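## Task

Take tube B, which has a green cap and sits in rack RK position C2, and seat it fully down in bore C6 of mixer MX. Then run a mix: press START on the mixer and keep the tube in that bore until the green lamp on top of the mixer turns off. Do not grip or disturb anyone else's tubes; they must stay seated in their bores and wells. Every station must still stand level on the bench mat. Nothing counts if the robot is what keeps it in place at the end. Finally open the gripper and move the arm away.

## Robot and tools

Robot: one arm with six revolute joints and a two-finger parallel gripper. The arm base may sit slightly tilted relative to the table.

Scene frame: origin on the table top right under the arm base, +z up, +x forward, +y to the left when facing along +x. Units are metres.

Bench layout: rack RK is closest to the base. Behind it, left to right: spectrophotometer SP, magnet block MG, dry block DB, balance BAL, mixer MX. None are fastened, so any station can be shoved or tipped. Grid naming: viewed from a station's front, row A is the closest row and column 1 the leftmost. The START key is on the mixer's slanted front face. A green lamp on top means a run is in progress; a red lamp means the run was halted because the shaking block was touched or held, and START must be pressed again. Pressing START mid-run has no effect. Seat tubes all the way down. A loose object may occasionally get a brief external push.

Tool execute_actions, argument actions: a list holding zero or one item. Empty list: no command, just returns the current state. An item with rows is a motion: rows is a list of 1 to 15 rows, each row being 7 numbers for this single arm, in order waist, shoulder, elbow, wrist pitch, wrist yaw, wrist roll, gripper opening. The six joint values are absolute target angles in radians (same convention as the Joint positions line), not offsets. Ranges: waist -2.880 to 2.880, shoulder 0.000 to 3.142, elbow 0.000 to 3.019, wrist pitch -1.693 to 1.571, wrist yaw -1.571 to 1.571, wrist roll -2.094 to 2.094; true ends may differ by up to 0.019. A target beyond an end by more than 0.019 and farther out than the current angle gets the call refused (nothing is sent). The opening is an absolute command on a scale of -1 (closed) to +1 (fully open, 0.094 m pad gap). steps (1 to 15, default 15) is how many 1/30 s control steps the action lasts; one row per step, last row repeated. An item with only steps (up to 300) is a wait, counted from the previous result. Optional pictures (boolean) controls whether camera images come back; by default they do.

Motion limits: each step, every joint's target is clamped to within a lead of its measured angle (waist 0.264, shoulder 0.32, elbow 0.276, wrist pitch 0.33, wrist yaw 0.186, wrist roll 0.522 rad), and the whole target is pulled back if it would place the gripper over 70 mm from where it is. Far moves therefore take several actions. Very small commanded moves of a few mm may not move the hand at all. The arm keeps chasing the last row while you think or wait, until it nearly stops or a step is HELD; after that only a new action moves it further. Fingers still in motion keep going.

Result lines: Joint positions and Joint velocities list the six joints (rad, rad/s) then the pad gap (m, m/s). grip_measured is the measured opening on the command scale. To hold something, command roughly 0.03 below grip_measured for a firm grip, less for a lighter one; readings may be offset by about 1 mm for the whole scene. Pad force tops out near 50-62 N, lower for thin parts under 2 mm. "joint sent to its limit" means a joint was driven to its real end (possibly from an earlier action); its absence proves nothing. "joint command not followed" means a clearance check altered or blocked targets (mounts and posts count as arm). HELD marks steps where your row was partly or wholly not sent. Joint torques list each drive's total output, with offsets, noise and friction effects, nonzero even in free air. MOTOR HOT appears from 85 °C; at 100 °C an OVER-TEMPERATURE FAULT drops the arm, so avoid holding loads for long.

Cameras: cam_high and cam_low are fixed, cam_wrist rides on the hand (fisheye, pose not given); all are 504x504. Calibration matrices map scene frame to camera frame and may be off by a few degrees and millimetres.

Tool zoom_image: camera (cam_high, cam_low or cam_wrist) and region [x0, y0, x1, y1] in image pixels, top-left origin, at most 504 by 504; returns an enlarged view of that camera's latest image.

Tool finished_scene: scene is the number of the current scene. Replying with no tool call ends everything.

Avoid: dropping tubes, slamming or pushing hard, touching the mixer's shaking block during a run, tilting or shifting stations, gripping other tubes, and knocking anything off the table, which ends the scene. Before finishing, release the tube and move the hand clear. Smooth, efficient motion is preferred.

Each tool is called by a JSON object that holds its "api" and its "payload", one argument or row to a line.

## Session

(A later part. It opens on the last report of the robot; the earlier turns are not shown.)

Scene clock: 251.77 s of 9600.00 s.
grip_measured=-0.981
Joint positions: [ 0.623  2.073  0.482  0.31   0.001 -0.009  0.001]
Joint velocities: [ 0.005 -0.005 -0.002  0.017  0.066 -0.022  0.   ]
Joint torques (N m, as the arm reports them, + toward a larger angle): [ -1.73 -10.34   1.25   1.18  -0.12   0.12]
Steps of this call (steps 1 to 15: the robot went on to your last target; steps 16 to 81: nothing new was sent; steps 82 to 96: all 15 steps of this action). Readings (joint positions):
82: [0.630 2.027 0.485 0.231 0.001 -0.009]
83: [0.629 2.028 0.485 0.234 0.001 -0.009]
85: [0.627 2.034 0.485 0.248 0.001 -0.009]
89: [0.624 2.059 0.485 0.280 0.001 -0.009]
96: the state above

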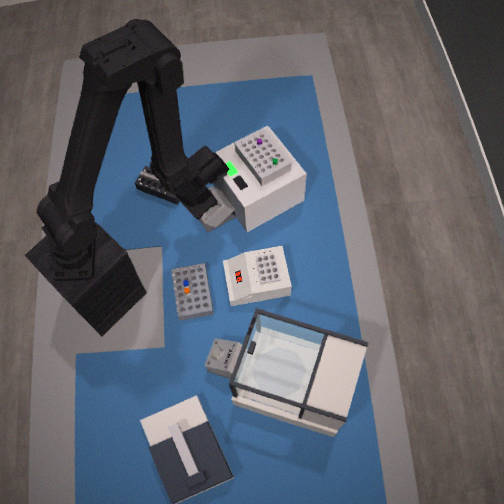

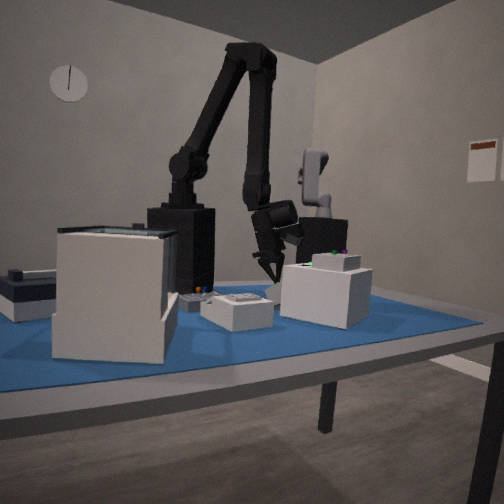

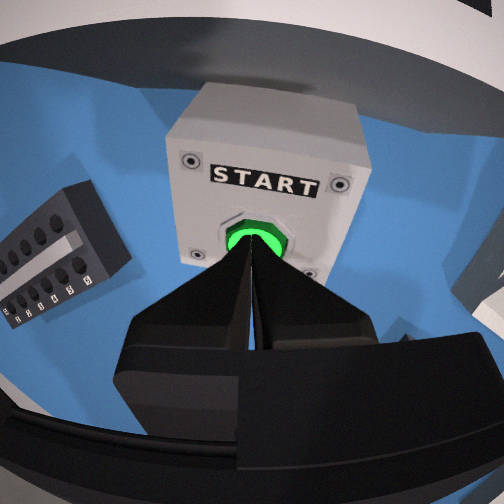

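{"api": "execute_actions", "payload": {
  "actions": [
    {"rows":[[0.61,2.06,0.485,0.29,0,0,-1],[0.61,2.04,0.485,0.265,0,0,-1],[0.61,2.02,0.485,0.24,0,0,-1],[0.61,2.0,0.485,0.215,0,0,-1],[0.61,1.98,0.485,0.19,0,0,-1],[0.61,1.96,0.485,0.165,0,0,-1],[0.61,1.94,0.485,0.14,0,0,-1],[0.61,1.92,0.485,0.115,0,0,-1],[0.61,1.9,0.485,0.09,0,0,-1],[0.61,1.88,0.485,0.065,0,0,-1],[0.61,1.86,0.485,0.04,0,0,-1],[0.61,1.84,0.485,0.015,0,0,-1],[0.61,1.82,0.485,-0.01,0,0,-1],[0.61,1.8,0.485,-0.035,0,0,-1],[0.61,1.78,0.485,-0.06,0,0,-1]]}
  ],
  "pictures": false
}}

{"api": "execute_actions", "payload": {
  "actions": [
    {"rows":[[0.61,1.75,0.485,-0.095,0,0,-1],[0.61,1.72,0.485,-0.13,0,0,-1],[0.61,1.69,0.485,-0.165,0,0,-1],[0.61,1.66,0.485,-0.2,0,0,-1],[0.61,1.63,0.485,-0.235,0,0,-1],[0.61,1.6,0.485,-0.27,0,0,-1],[0.61,1.57,0.485,-0.305,0,0,-1],[0.61,1.54,0.485,-0.34,0,0,-1],[0.61,1.51,0.485,-0.375,0,0,-1],[0.61,1.48,0.485,-0.41,0,0,-1],[0.61,1.45,0.485,-0.445,0,0,-1],[0.61,1.42,0.485,-0.48,0,0,-1],[0.61,1.39,0.485,-0.515,0,0,-1],[0.61,1.36,0.485,-0.55,0,0,-1],[0.61,1.33,0.485,-0.585,0,0,-1]]}
  ]
}}

{"api": "execute_actions", "payload": {
  "actions": [
    {"steps":240}
  ]
}}

Scene clock: 257.47 s of 9600.00 s.
grip_measured=-0.981
Joint positions: [ 0.623  1.825  0.482  0.003 -0.    -0.009  0.001]
Joint velocities: [-0.015 -0.601  0.007 -0.711 -0.066 -0.007 -0.   ]
Joint torques (N m, as the arm reports them, + toward a larger angle): [ -1.67 -12.65   3.21   0.13  -0.06   0.1 ]
Steps of this call (steps 1 to 15: the robot went on to your last target; steps 16 to 156: nothing new was sent; steps 157 to 171: all 15 steps of this action). Readings (joint positions):
157: [0.623 2.072 0.482 0.310 0.001 -0.009]
158: [0.623 2.067 0.482 0.302 0.001 -0.009]
160: [0.623 2.046 0.482 0.267 -0.000 -0.009]
164: [0.623 1.977 0.482 0.174 -0.000 -0.009]
171: the state above

Scene clock: 257.97 s of 9600.00 s.
grip_measured=-0.981
Joint positions: [ 0.623  1.388  0.482 -0.503 -0.    -0.009  0.001]
Joint velocities: [-0.005 -0.864  0.012 -1.004 -0.007  0.022  0.   ]
Joint torques (N m, as the arm reports them, + toward a larger angle): [-1.97 -9.64  6.49  0.21 -0.08  0.11]
Steps of this call (steps 1 to 15: all 15 steps of this action). Readings (joint positions):
1: [0.623 1.804 0.482 -0.025 -0.000 -0.009]
2: [0.623 1.782 0.482 -0.055 -0.000 -0.009]
4: [0.623 1.729 0.482 -0.122 -0.000 -0.009]
8: [0.623 1.605 0.482 -0.260 -0.000 -0.009]
15: the state above

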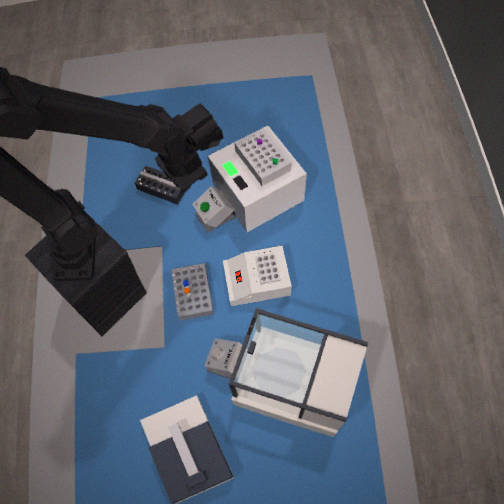

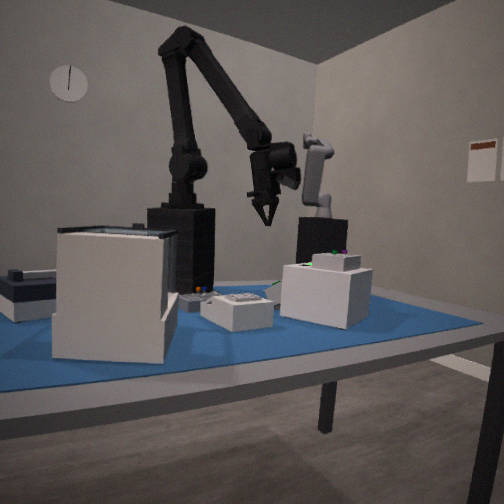

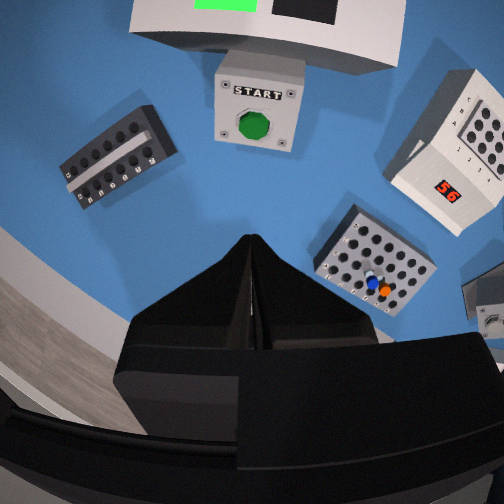

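Scene clock: 265.97 s of 9600.00 s.
grip_measured=-0.981
Joint positions: [ 0.623  1.322  0.482 -0.57  -0.    -0.009  0.001]
Joint velocities: [ 0.005  0.005 -0.012 -0.017 -0.022 -0.022  0.   ]
Joint torques (N m, as the arm reports them, + toward a larger angle): [-2.09 -7.89  6.93 -0.13 -0.07  0.1 ]
Steps of this call (steps 1 to 30: the robot went on to your last target; steps 31 to 240: nothing new was sent). Readings (joint positions):
1: [0.623 1.361 0.482 -0.531 -0.000 -0.009]
2: [0.623 1.340 0.482 -0.549 -0.000 -0.009]
4: [0.623 1.321 0.482 -0.562 -0.000 -0.009]
8: [0.623 1.322 0.482 -0.569 -0.000 -0.009]
240: the state above
The arm was judged still, so your last target was given up. Only a new action makes it travel on or press farther. Fingers that are still opening or closing keep moving.

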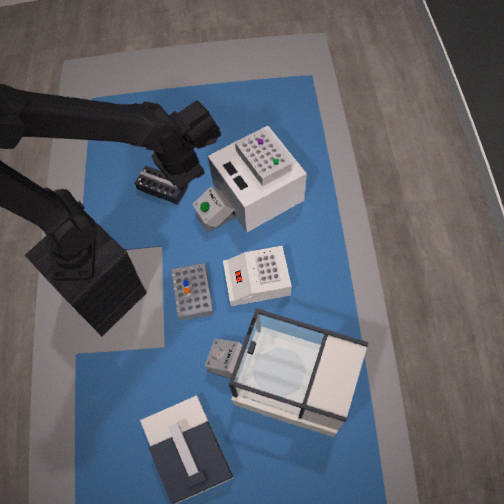

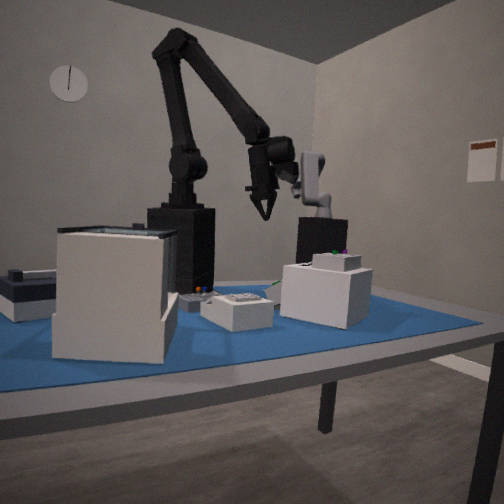

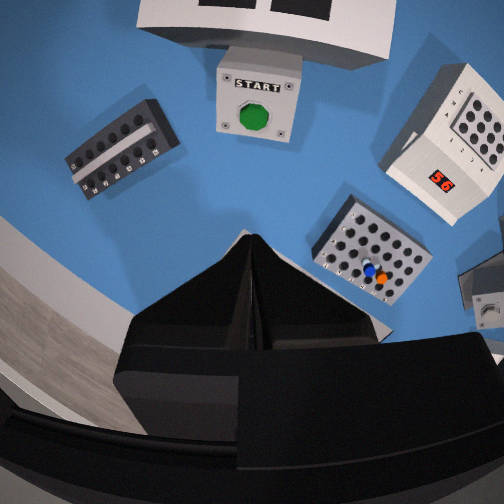

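{"api": "finished_scene", "payload": {
  "scene": 2
}}

The scene is finished: the task was done.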